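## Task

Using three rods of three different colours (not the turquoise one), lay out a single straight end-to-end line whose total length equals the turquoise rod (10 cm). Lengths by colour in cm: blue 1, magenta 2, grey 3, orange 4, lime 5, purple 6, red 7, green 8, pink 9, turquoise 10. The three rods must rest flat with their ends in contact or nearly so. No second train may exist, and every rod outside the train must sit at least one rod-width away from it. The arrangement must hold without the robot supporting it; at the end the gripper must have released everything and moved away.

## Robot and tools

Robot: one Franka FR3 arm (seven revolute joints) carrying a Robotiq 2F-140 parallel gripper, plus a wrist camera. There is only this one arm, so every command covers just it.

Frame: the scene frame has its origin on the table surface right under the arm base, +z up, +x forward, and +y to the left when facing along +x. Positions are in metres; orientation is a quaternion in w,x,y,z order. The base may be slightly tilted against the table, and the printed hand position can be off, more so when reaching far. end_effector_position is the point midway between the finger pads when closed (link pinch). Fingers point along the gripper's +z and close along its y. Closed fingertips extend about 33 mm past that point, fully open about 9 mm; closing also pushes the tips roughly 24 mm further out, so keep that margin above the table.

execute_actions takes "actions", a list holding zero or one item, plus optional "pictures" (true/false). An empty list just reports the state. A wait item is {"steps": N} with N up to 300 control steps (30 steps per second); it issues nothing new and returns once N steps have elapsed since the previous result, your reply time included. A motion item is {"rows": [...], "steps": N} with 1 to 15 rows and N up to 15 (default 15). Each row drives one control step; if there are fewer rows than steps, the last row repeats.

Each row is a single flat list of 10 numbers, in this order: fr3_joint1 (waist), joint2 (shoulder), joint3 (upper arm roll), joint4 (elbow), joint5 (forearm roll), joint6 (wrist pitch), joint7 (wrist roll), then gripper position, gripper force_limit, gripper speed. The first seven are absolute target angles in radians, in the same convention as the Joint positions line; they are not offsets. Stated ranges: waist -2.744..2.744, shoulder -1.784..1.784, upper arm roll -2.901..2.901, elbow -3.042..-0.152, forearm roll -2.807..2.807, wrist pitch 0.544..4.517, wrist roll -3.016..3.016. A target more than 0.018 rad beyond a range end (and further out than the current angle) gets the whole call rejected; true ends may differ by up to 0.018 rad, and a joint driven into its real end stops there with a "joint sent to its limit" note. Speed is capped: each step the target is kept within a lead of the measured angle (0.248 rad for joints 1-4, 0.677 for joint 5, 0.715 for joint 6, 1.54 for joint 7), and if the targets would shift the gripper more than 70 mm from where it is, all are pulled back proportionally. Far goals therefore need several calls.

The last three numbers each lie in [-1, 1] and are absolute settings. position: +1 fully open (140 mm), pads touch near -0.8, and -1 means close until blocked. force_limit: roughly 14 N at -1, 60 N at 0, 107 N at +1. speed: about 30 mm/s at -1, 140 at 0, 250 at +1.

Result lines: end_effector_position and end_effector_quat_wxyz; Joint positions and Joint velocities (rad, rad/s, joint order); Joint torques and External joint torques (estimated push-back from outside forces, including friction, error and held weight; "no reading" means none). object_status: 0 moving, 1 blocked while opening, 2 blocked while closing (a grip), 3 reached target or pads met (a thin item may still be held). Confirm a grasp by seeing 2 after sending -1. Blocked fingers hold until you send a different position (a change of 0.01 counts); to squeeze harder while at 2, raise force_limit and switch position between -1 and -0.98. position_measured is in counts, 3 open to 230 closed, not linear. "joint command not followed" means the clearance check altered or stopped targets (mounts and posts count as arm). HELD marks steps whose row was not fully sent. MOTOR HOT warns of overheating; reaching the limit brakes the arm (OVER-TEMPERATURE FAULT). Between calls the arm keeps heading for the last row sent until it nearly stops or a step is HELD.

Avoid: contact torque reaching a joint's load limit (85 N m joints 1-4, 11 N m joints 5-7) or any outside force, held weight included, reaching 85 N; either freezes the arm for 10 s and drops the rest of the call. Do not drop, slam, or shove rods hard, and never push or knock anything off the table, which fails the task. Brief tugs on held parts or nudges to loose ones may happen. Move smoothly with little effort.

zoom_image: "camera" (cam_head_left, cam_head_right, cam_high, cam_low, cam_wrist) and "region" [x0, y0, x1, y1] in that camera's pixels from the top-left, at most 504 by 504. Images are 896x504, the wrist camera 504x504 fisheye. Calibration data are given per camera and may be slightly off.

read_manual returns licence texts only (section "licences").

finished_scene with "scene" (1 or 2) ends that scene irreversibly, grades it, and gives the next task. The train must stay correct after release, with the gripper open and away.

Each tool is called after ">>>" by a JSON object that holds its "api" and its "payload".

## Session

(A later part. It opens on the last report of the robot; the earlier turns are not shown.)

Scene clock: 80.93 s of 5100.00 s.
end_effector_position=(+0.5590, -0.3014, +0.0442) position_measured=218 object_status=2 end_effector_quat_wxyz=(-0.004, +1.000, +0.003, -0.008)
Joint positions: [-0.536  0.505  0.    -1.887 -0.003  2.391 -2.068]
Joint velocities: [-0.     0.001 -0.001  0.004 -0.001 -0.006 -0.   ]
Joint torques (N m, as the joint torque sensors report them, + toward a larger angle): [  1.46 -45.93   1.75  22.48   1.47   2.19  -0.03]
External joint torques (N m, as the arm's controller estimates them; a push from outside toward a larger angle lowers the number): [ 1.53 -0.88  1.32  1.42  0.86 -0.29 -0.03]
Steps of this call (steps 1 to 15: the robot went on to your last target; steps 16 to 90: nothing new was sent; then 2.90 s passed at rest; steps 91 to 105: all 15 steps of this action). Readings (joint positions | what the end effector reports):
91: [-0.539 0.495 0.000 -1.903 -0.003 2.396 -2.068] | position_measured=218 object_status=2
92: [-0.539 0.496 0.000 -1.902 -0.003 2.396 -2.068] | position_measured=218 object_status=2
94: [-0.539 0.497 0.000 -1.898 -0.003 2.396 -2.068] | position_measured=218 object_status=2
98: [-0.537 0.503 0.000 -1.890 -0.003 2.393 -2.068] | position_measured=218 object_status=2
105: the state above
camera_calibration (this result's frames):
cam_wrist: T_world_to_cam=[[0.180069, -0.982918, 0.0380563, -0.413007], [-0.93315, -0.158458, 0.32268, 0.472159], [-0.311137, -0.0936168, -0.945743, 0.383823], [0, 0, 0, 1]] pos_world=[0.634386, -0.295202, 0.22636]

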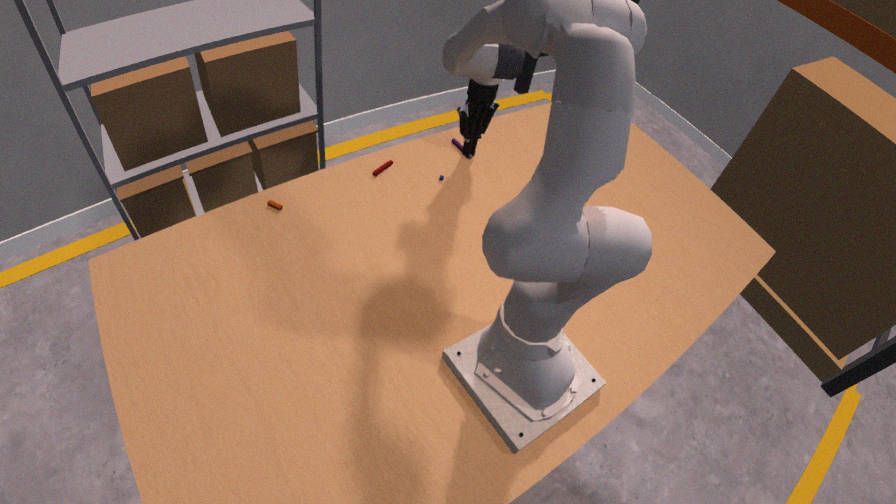

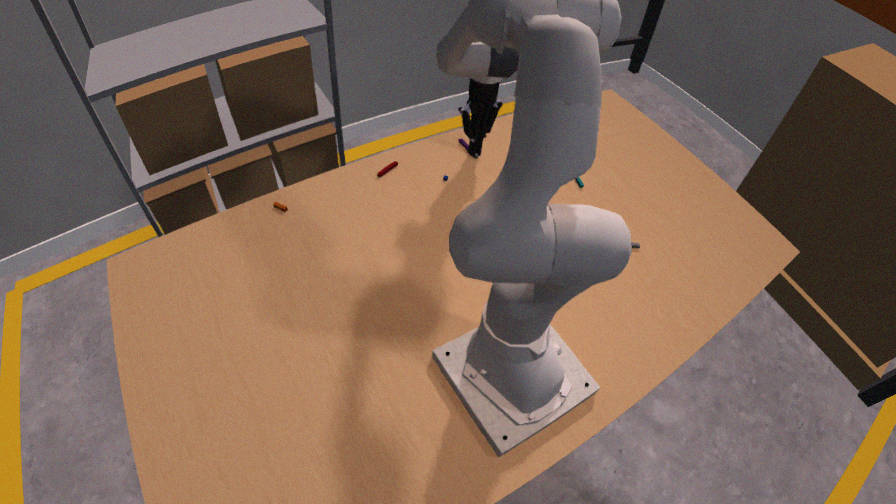

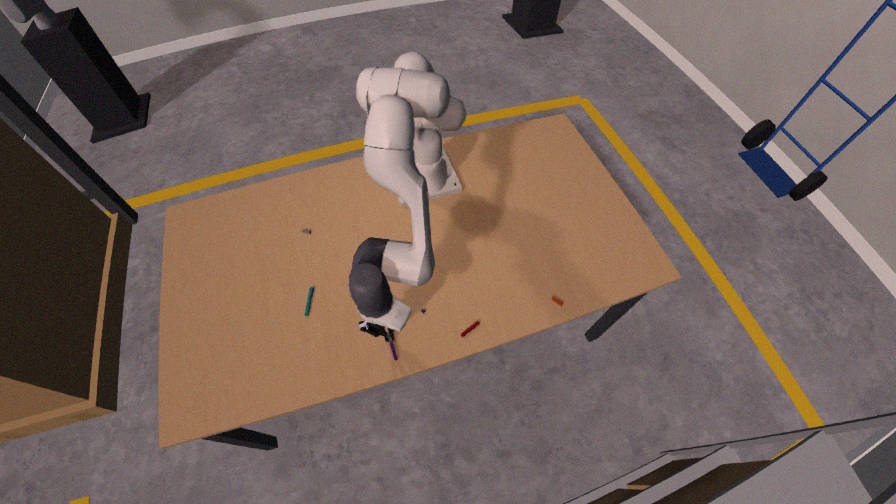

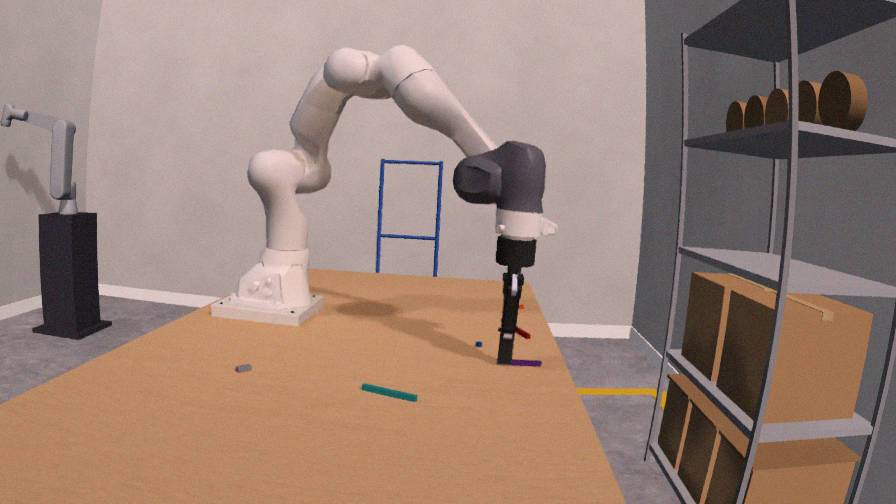

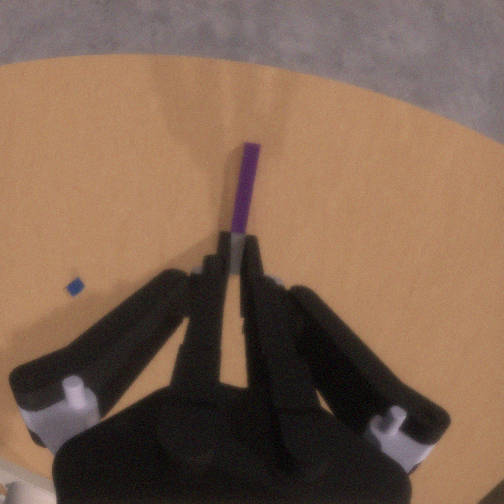

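>>> {"api": "execute_actions", "payload": {"actions": [{"rows":[[-0.5345,0.507,0,-1.884,0,2.388,-2.07,-0.35,-0.6,-0.5],[-0.5345,0.507,0,-1.884,0,2.388,-2.07,-0.35,-0.6,-0.5],[-0.5345,0.507,0,-1.884,0,2.388,-2.07,-0.35,-0.6,-0.5],[-0.5345,0.507,0,-1.884,0,2.388,-2.07,-0.35,-0.6,-0.5],[-0.5345,0.507,0,-1.884,0,2.388,-2.07,-0.35,-0.6,-0.5],[-0.5345,0.507,0,-1.884,0,2.388,-2.07,-0.35,-0.6,-0.5],[-0.5345,0.497,0,-1.884,0,2.37,-2.07,-0.35,-0.6,-0.5],[-0.5345,0.487,0,-1.884,0,2.36,-2.07,-0.35,-0.6,-0.5],[-0.5345,0.477,0,-1.884,0,2.35,-2.07,-0.35,-0.6,-0.5],[-0.5345,0.467,0,-1.884,0,2.34,-2.07,-0.35,-0.6,-0.5],[-0.5345,0.457,0,-1.884,0,2.335,-2.07,-0.35,-0.6,-0.5],[-0.5345,0.45,0,-1.884,0,2.334,-2.07,-0.35,-0.6,-0.5]]}]}}

>>> {"api": "zoom_image", "payload": {"camera": "cam_wrist", "region": [50, 120, 290, 320]}}

Scene clock: 87.90 s of 5100.00 s.
end_effector_position=(+0.5627, -0.3033, +0.0748) position_measured=173 object_status=0 end_effector_quat_wxyz=(-0.000, +1.000, +0.003, -0.002)
Joint positions: [-0.536  0.453  0.    -1.884 -0.003  2.35  -2.068]
Joint velocities: [-0.    -0.122  0.     0.024  0.    -0.065 -0.001]
Joint torques (N m, as the joint torque sensors report them, + toward a larger angle): [  1.53 -41.02   1.05  20.03   1.47   1.61  -0.09]
External joint torques (N m, as the arm's controller estimates them; a push from outside toward a larger angle lowers the number): [ 1.54 -1.86  0.64  1.12  0.87 -0.47 -0.09]
Steps of this call (steps 1 to 15: the robot went on to your last target; steps 16 to 90: nothing new was sent; then 3.47 s passed at rest; steps 91 to 105: all 15 steps of this action). Readings (joint positions | what the end effector reports):
91: [-0.536 0.506 0.000 -1.886 -0.003 2.390 -2.068] | position_measured=218 object_status=0
92: [-0.536 0.506 0.000 -1.886 -0.003 2.390 -2.068] | position_measured=218 object_status=0
94: [-0.536 0.506 0.000 -1.886 -0.003 2.390 -2.068] | position_measured=205 object_status=0
98: [-0.536 0.503 0.000 -1.886 -0.003 2.383 -2.068] | position_measured=187 object_status=0
105: the state above
camera_calibration (this result's frames):
cam_wrist: T_world_to_cam=[[0.17962, -0.982627, 0.0467083, -0.417022], [-0.936966, -0.156421, 0.312453, 0.468924], [-0.299719, -0.0998868, -0.948784, 0.405595], [0, 0, 0, 1]] pos_world=[0.635836, -0.295914, 0.257783]

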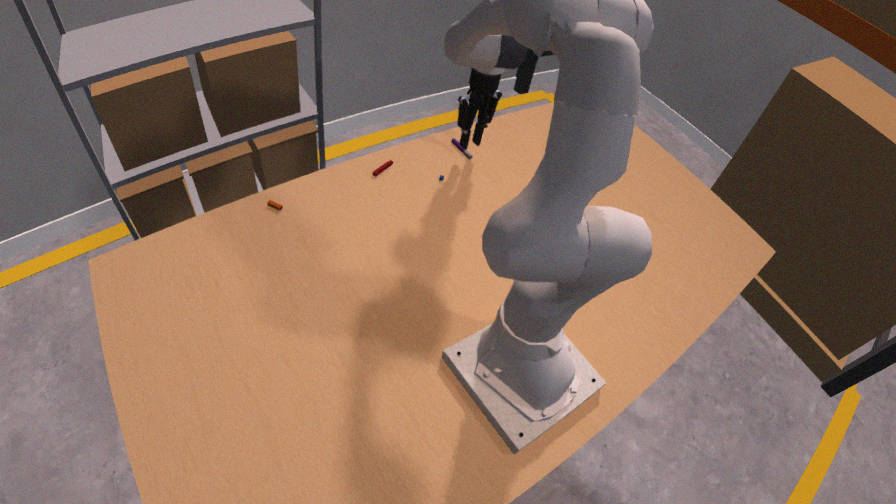

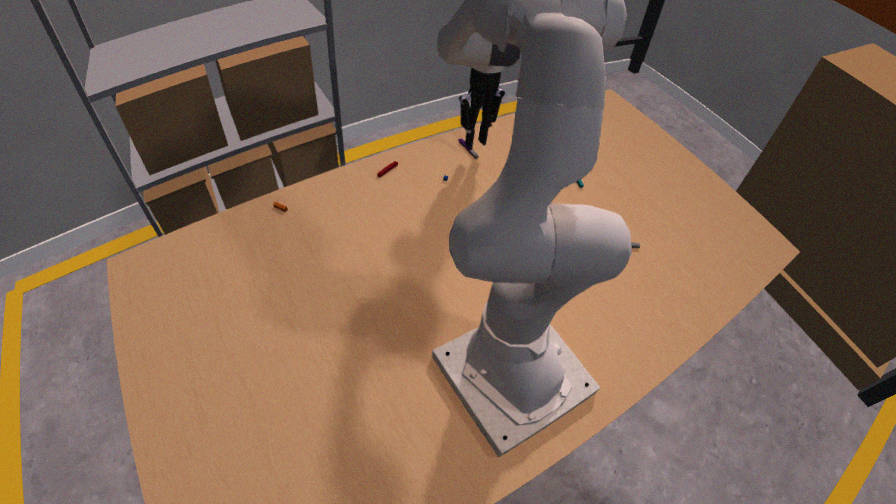

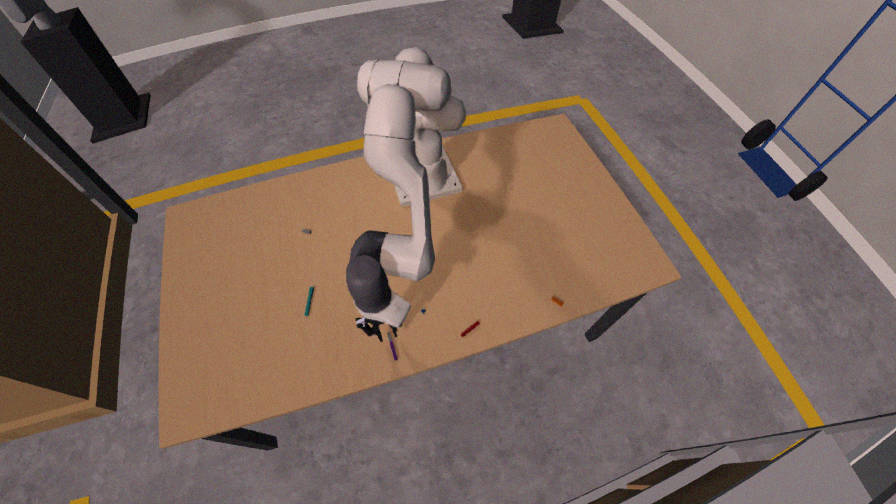

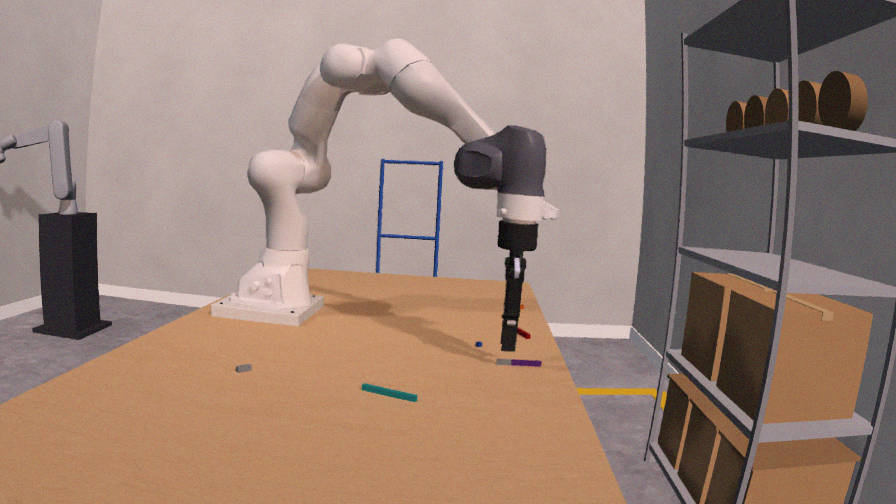

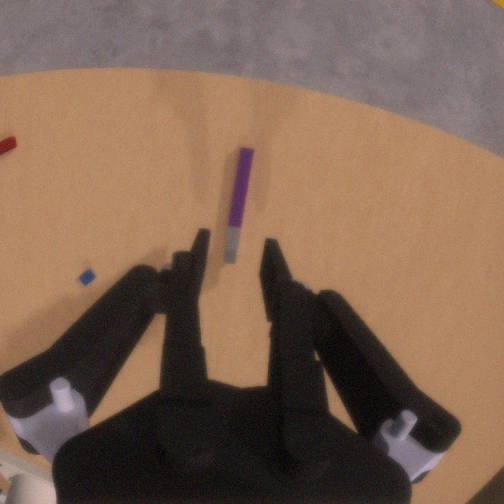

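Region (50, 120, 290, 320) of cam_wrist's 504x504 image, scaled by 2.100, with more detail than that image has.

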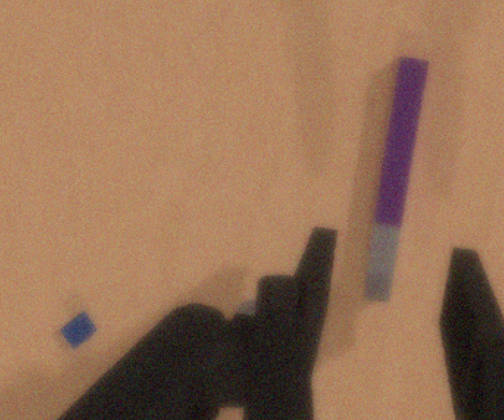

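>>> {"api": "execute_actions", "payload": {"actions": [{"rows":[[-0.525,0.435,0,-1.905,0,2.35,-1.98,-0.35,-0.6,-0.5],[-0.512,0.417,0,-1.937,0,2.37,-1.88,-0.35,-0.6,-0.5],[-0.499,0.399,0,-1.969,0,2.39,-1.78,-0.35,-0.6,-0.5],[-0.486,0.381,0,-2.001,0,2.405,-1.68,-0.35,-0.6,-0.5],[-0.473,0.363,0,-2.033,0,2.42,-1.58,-0.35,-0.6,-0.5],[-0.46,0.345,0,-2.065,0,2.435,-1.48,-0.35,-0.6,-0.5],[-0.447,0.327,0,-2.097,0,2.45,-1.38,-0.35,-0.6,-0.5],[-0.434,0.309,0,-2.129,0,2.465,-1.28,-0.35,-0.6,-0.5],[-0.421,0.291,0,-2.161,0,2.48,-1.18,-0.35,-0.6,-0.5],[-0.408,0.273,0,-2.193,0,2.495,-1.111,-0.35,-0.6,-0.5],[-0.395,0.256,0,-2.225,0,2.505,-1.111,-0.35,-0.6,-0.5],[-0.382,0.24,0,-2.257,0,2.514,-1.111,-0.35,-0.6,-0.5],[-0.372,0.228,0,-2.28,0,2.514,-1.111,-0.35,-0.6,-0.5],[-0.366,0.2205,0,-2.2931,0,2.514,-1.111,-0.35,-0.6,-0.5]]}], "pictures": false}}

>>> {"api": "execute_actions", "payload": {"actions": [{"steps":40}]}}

>>> {"api": "zoom_image", "payload": {"camera": "cam_wrist", "region": [160, 160, 320, 300]}}

Scene clock: 94.47 s of 5100.00 s.
end_effector_position=(+0.5051, -0.1758, +0.0633) position_measured=173 object_status=3 end_effector_quat_wxyz=(-0.003, +0.973, -0.231, -0.017)
Joint positions: [-0.379  0.239  0.002 -2.258 -0.003  2.48  -1.437]
Joint velocities: [ 0.227 -0.229  0.042 -0.478 -0.     0.166  1.06 ]
Joint torques (N m, as the joint torque sensors report them, + toward a larger angle): [ -3.18 -37.04  -2.03  21.06   1.24   3.41   0.52]
External joint torques (N m, as the arm's controller estimates them; a push from outside toward a larger angle lowers the number): [ 1.45 -2.12  2.01 -2.02  0.52  0.37  0.52]
Steps of this call (steps 1 to 30: the robot went on to your last target; steps 31 to 100: nothing new was sent; then 2.73 s passed at rest; steps 101 to 115: all 15 steps of this action). Readings (joint positions | what the end effector reports):
101: [-0.535 0.446 -0.001 -1.887 -0.003 2.338 -2.061] | position_measured=173 object_status=3
102: [-0.531 0.439 -0.002 -1.899 -0.003 2.344 -2.045] | position_measured=173 object_status=3
104: [-0.517 0.415 -0.004 -1.942 -0.003 2.360 -1.987] | position_measured=173 object_status=3
108: [-0.466 0.349 -0.003 -2.057 -0.003 2.405 -1.794] | position_measured=173 object_status=3
115: the state above

Scene clock: 95.80 s of 5100.00 s.
end_effector_position=(+0.5036, -0.1684, +0.0628) position_measured=173 object_status=3 end_effector_quat_wxyz=(-0.001, +0.927, -0.376, -0.009)
Joint positions: [-0.367  0.222  0.002 -2.291 -0.003  2.512 -1.12 ]
Joint velocities: [ 0.    -0.001  0.    -0.     0.002  0.     0.013]
Joint torques (N m, as the joint torque sensors report them, + toward a larger angle): [  0.84 -37.    -0.59  18.26   1.19   2.79   0.3 ]
External joint torques (N m, as the arm's controller estimates them; a push from outside toward a larger angle lowers the number): [ 0.74 -1.84 -0.9  -1.21  0.7   0.3   0.3 ]
Steps of this call (steps 1 to 40: the robot went on to your last target). Readings (joint positions | what the end effector reports):
1: [-0.373 0.233 0.003 -2.270 -0.003 2.485 -1.403] | position_measured=173 object_status=3
2: [-0.369 0.230 0.003 -2.278 -0.003 2.489 -1.374] | position_measured=173 object_status=3
4: [-0.367 0.226 0.003 -2.286 -0.003 2.496 -1.323] | position_measured=173 object_status=3
8: [-0.367 0.223 0.003 -2.290 -0.003 2.504 -1.250] | position_measured=173 object_status=3
40: the state above
camera_calibration (this result's frames):
cam_wrist: T_world_to_cam=[[-0.559793, -0.827089, 0.0505537, 0.125031], [-0.773926, 0.543661, 0.324764, 0.473475], [-0.296092, 0.142676, -0.944443, 0.428729], [0, 0, 0, 1]] pos_world=[0.56337, -0.215168, 0.244822]

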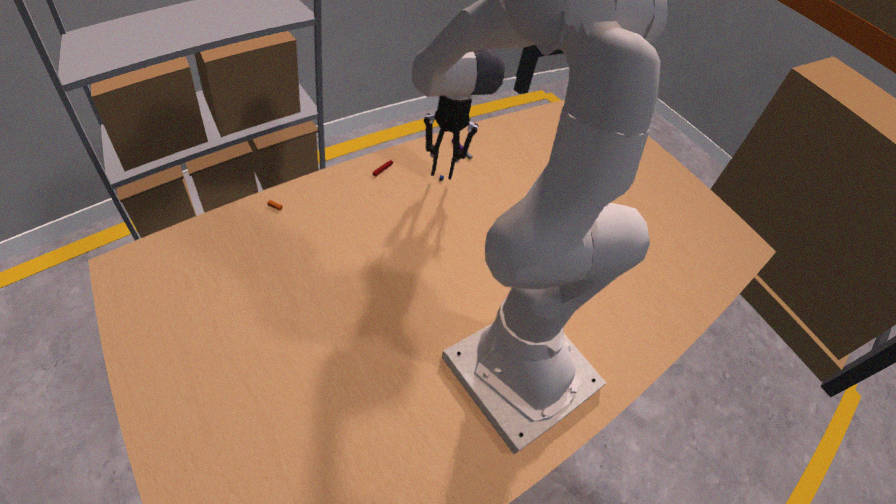

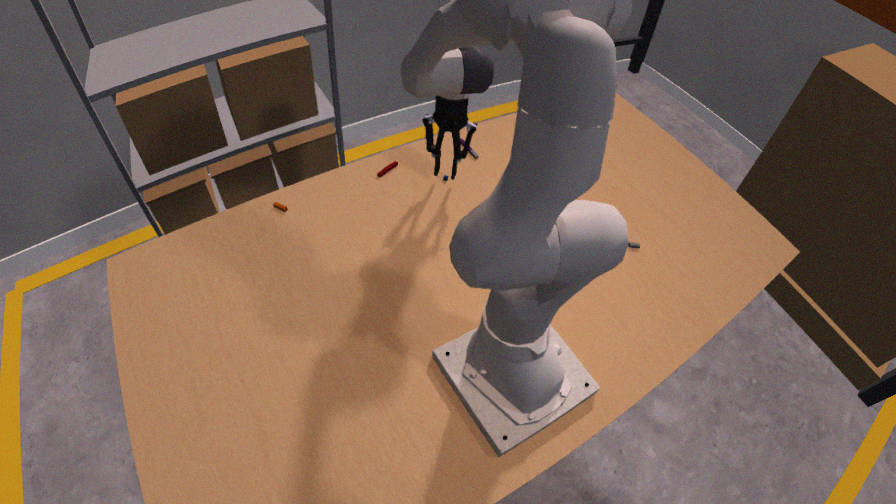

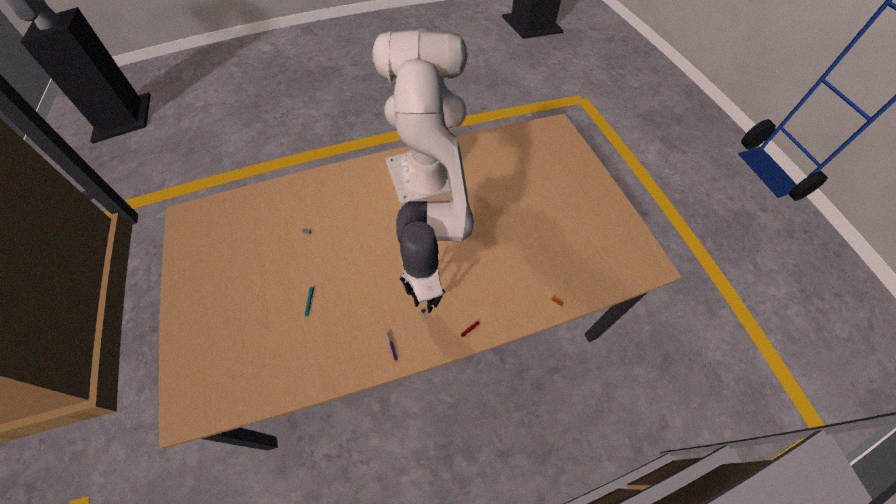

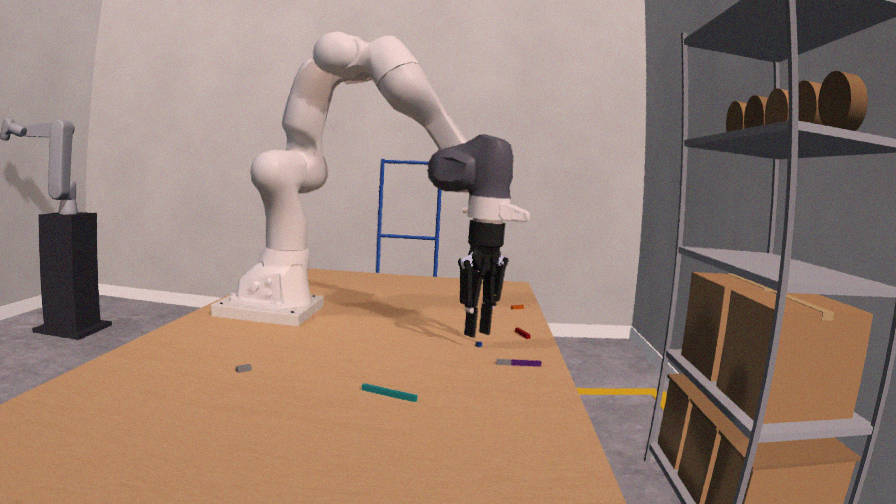

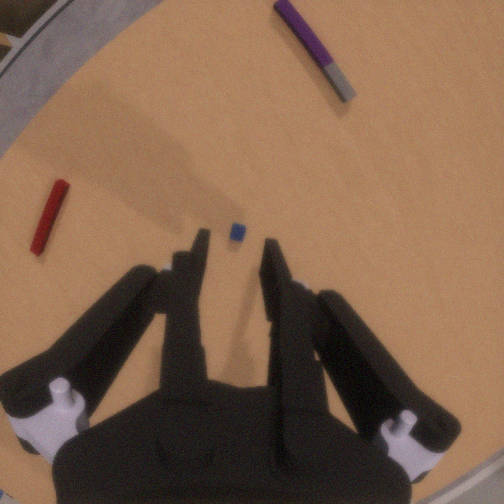

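Region (160, 160, 320, 300) of cam_wrist's 504x504 image, scaled by 3.150, with more detail than that image has; it fills the top 441 rows of this view, and the rest is white.

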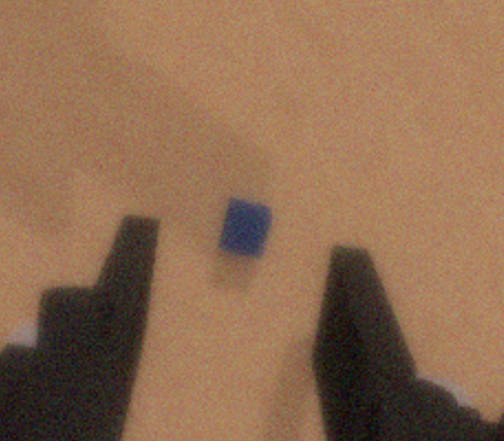

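>>> {"api": "execute_actions", "payload": {"actions": [{"rows":[[-0.363,0.226,0,-2.297,0,2.535,-1.07,-0.35,-0.6,-0.5],[-0.363,0.231,0,-2.3,0,2.545,-1.07,-0.35,-0.6,-0.5],[-0.363,0.236,0,-2.302,0,2.555,-1.07,-0.35,-0.6,-0.5],[-0.363,0.241,0,-2.304,0,2.564,-1.07,-0.35,-0.6,-0.5],[-0.363,0.246,0,-2.3067,0,2.564,-1.07,-0.35,-0.6,-0.5],[-0.363,0.25,0,-2.3067,0,2.564,-1.07,-0.35,-0.6,-0.5],[-0.363,0.254,0,-2.3067,0,2.564,-1.07,-0.35,-0.6,-0.5],[-0.363,0.258,0,-2.3067,0,2.564,-1.07,-0.35,-0.6,-0.5]]}], "pictures": false}}

>>> {"api": "execute_actions", "payload": {"actions": [{"steps":12}]}}

Scene clock: 102.20 s of 5100.00 s.
end_effector_position=(+0.4993, -0.1659, +0.0427) position_measured=173 object_status=3 end_effector_quat_wxyz=(-0.000, +0.920, -0.392, -0.011)
Joint positions: [-0.365  0.257  0.002 -2.305 -0.003  2.558 -1.083]
Joint velocities: [ 0.001  0.    -0.001  0.     0.001  0.024  0.025]
Joint torques (N m, as the joint torque sensors report them, + toward a larger angle): [  1.99 -36.1    0.3   18.44   1.19   2.71   0.31]
External joint torques (N m, as the arm's controller estimates them; a push from outside toward a larger angle lowers the number): [ 1.86 -0.67 -0.07 -0.19  0.74  0.26  0.31]
Steps of this call (steps 1 to 30: the robot went on to your last target; steps 31 to 100: nothing new was sent; then 2.57 s passed at rest; steps 101 to 115: all 15 steps of this action). Readings (joint positions | what the end effector reports):
101: [-0.366 0.222 0.002 -2.291 -0.003 2.515 -1.113] | position_measured=173 object_status=3
102: [-0.366 0.223 0.002 -2.292 -0.003 2.520 -1.109] | position_measured=173 object_status=3
104: [-0.365 0.228 0.002 -2.296 -0.003 2.532 -1.102] | position_measured=173 object_status=3
108: [-0.365 0.247 0.002 -2.302 -0.003 2.548 -1.092] | position_measured=173 object_status=3
115: the state above

Scene clock: 102.60 s of 5100.00 s.
end_effector_position=(+0.5003, -0.1662, +0.0430) position_measured=173 object_status=3 end_effector_quat_wxyz=(-0.001, +0.919, -0.395, -0.009)
Joint positions: [-0.365  0.257  0.002 -2.305 -0.003  2.561 -1.077]
Joint velocities: [ 0.001  0.002 -0.002  0.001  0.002  0.001  0.008]
Joint torques (N m, as the joint torque sensors report them, + toward a larger angle): [  2.19 -35.71  -0.4   17.9    1.14   2.76   0.25]
External joint torques (N m, as the arm's controller estimates them; a push from outside toward a larger angle lowers the number): [ 2.07 -0.27 -0.76 -0.77  0.69  0.29  0.25]
Steps of this call (steps 1 to 12: the robot went on to your last target). Readings (joint positions | what the end effector reports):
1: [-0.365 0.257 0.002 -2.305 -0.003 2.559 -1.082] | position_measured=173 object_status=3
2: [-0.365 0.257 0.002 -2.305 -0.003 2.559 -1.082] | position_measured=173 object_status=3
4: [-0.365 0.257 0.002 -2.305 -0.003 2.560 -1.080] | position_measured=173 object_status=3
8: [-0.365 0.257 0.002 -2.305 -0.003 2.561 -1.078] | position_measured=173 object_status=3
12: the state above
camera_calibration (this result's frames):
cam_wrist: T_world_to_cam=[[-0.593219, -0.803404, 0.0513112, 0.146622], [-0.750695, 0.575069, 0.325196, 0.469756], [-0.290771, 0.154393, -0.944254, 0.407965], [0, 0, 0, 1]] pos_world=[0.558247, -0.215333, 0.224936]

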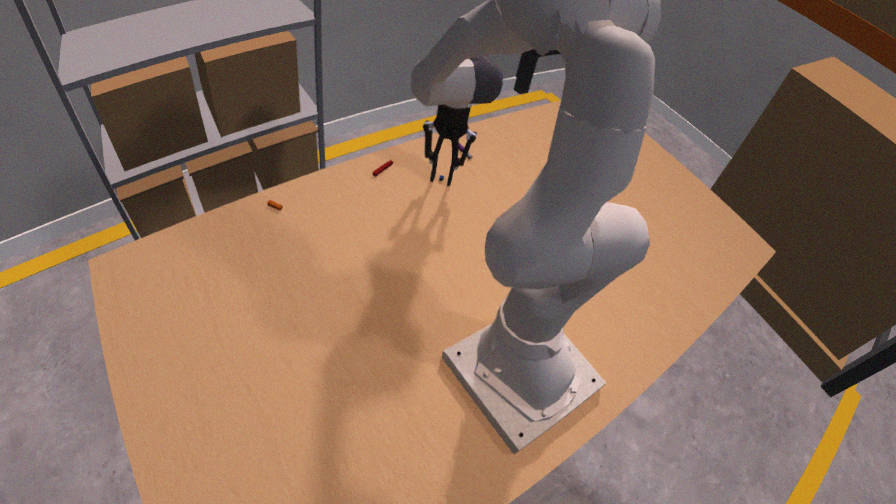

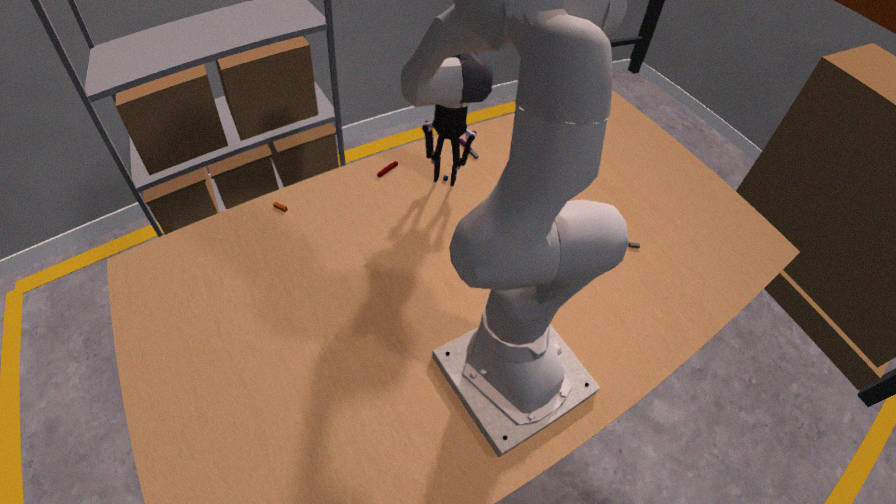

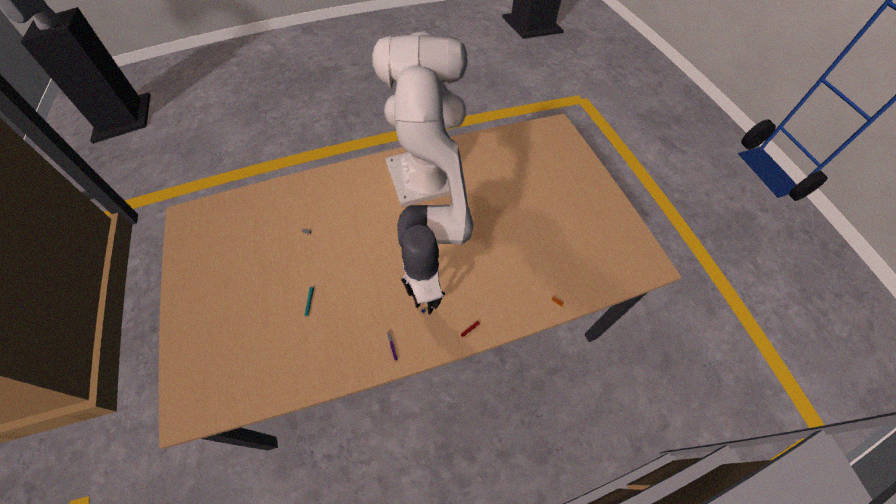

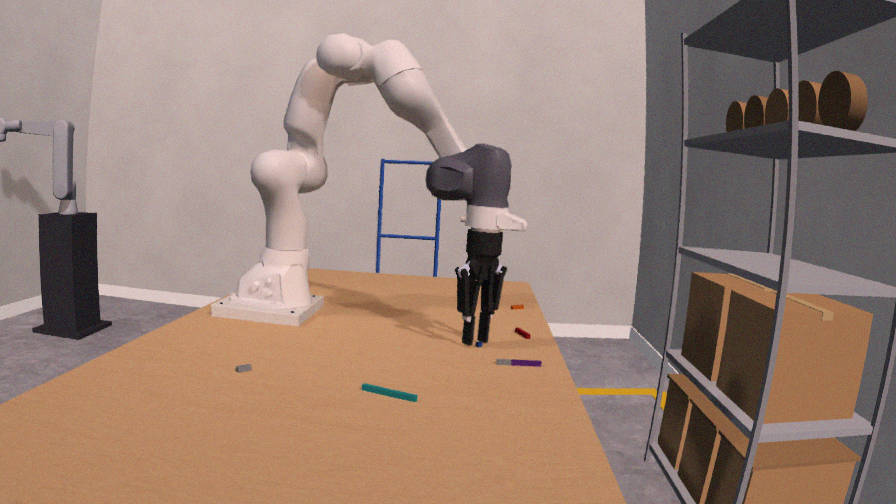

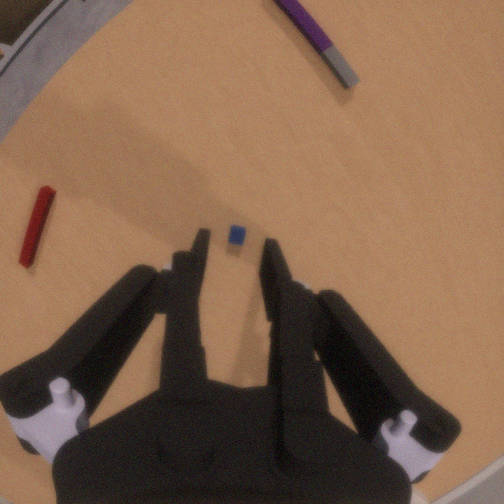

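>>> {"api": "execute_actions", "payload": {"actions": [{"rows":[[-0.363,0.259,0,-2.3067,0,2.571,-1.07,-0.35,-0.6,-0.5],[-0.363,0.259,0,-2.3067,0,2.571,-1.07,-1,-0.6,-0.5]]}], "pictures": false}}

>>> {"api": "execute_actions", "payload": {"actions": [{"steps":10}]}}

Scene clock: 105.70 s of 5100.00 s.
end_effector_position=(+0.5025, -0.1669, +0.0435) position_measured=218 object_status=0 end_effector_quat_wxyz=(-0.001, +0.918, -0.396, -0.006)
Joint positions: [-0.365  0.257  0.002 -2.305 -0.003  2.568 -1.075]
Joint velocities: [ 0.001  0.001  0.    -0.001 -0.001  0.002 -0.   ]
Joint torques (N m, as the joint torque sensors report them, + toward a larger angle): [  1.69 -35.39  -0.12  17.46   1.23   2.7    0.21]
External joint torques (N m, as the arm's controller estimates them; a push from outside toward a larger angle lowers the number): [ 1.46  0.06 -0.59 -1.21  0.78  0.21  0.21]
Steps of this call (steps 1 to 15: the robot went on to your last target; steps 16 to 78: nothing new was sent; steps 79 to 93: all 15 steps of this action). Readings (joint positions | what the end effector reports):
79: [-0.365 0.258 0.002 -2.305 -0.003 2.563 -1.075] | position_measured=173 object_status=3
80: [-0.365 0.258 0.002 -2.305 -0.003 2.564 -1.075] | position_measured=173 object_status=0
82: [-0.365 0.258 0.002 -2.305 -0.003 2.565 -1.075] | position_measured=181 object_status=0
86: [-0.365 0.258 0.002 -2.305 -0.003 2.567 -1.075] | position_measured=199 object_status=0
93: the state above

Scene clock: 106.03 s of 5100.00 s.
end_effector_position=(+0.5025, -0.1669, +0.0435) position_measured=218 object_status=2 end_effector_quat_wxyz=(-0.001, +0.918, -0.396, -0.005)
Joint positions: [-0.365  0.257  0.002 -2.305 -0.003  2.569 -1.075]
Joint velocities: [ 0.001 -0.001 -0.001 -0.002 -0.002 -0.001  0.001]
Joint torques (N m, as the joint torque sensors report them, + toward a larger angle): [  1.59 -35.82  -0.22  18.02   1.23   2.74   0.19]
External joint torques (N m, as the arm's controller estimates them; a push from outside toward a larger angle lowers the number): [ 1.44 -0.35 -0.63 -0.62  0.79  0.25  0.19]
Steps of this call (steps 1 to 10: the robot went on to your last target). Readings (joint positions | what the end effector reports):
1: [-0.365 0.257 0.002 -2.305 -0.003 2.568 -1.075] | position_measured=218 object_status=0
2: [-0.365 0.257 0.002 -2.305 -0.003 2.568 -1.075] | position_measured=218 object_status=0
4: [-0.365 0.257 0.002 -2.305 -0.003 2.569 -1.075] | position_measured=218 object_status=2
8: [-0.365 0.257 0.002 -2.305 -0.003 2.569 -1.075] | position_measured=218 object_status=2
10: the state above
camera_calibration (this result's frames):
cam_wrist: T_world_to_cam=[[-0.595294, -0.802008, 0.0490696, 0.148735], [-0.751669, 0.577429, 0.318699, 0.472787], [-0.283934, 0.152836, -0.946585, 0.405683], [0, 0, 0, 1]] pos_world=[0.559107, -0.215717, 0.226038]

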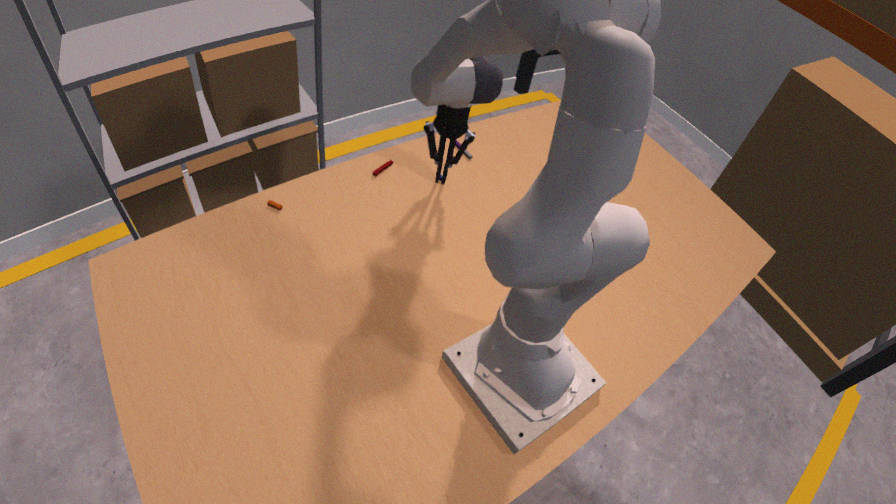

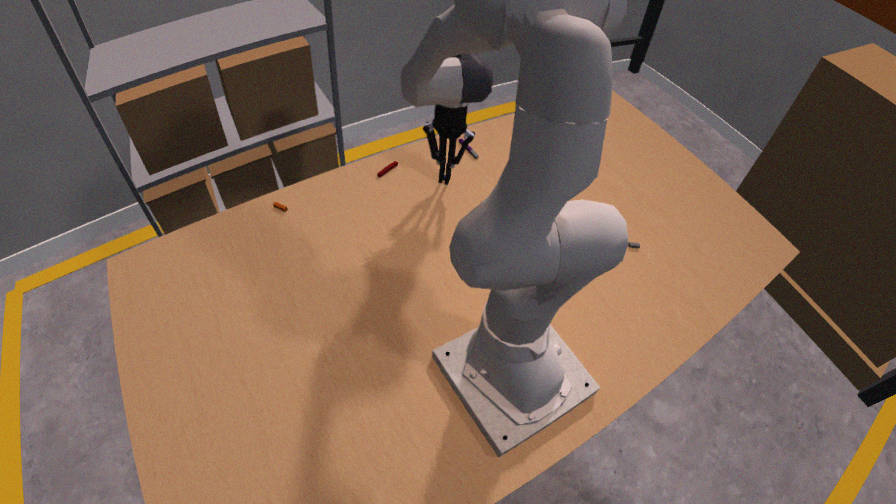

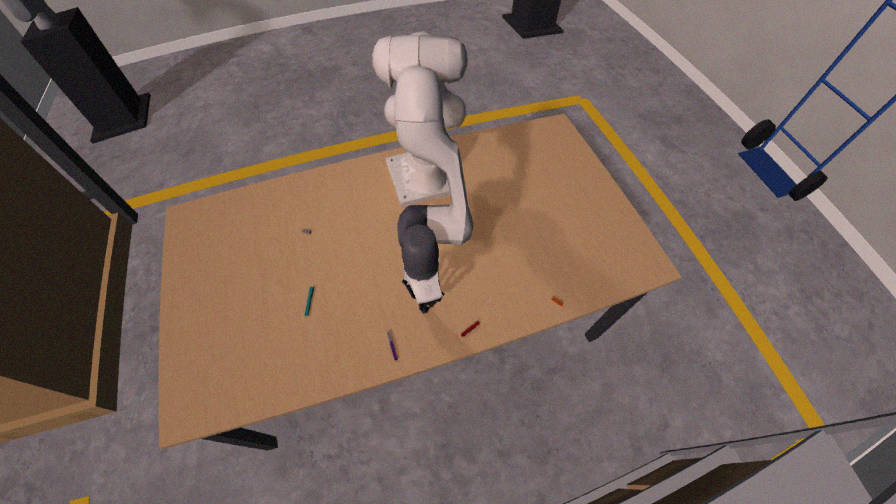

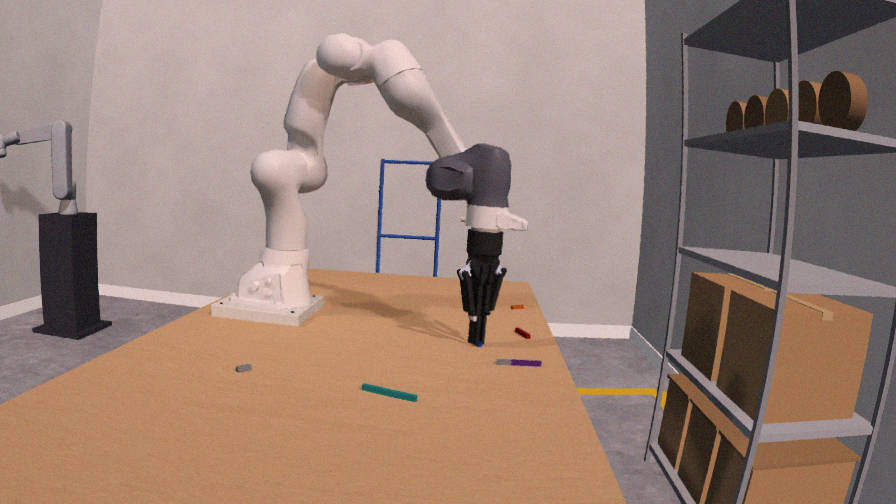

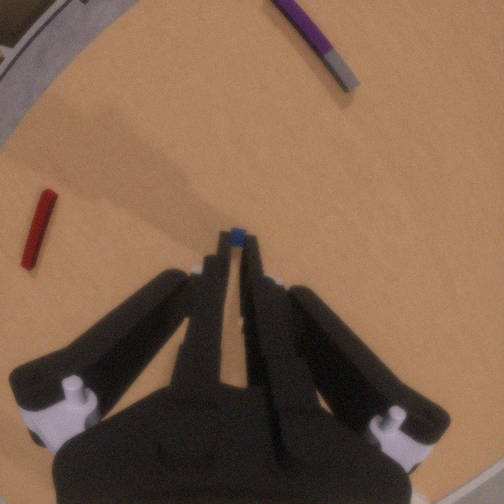

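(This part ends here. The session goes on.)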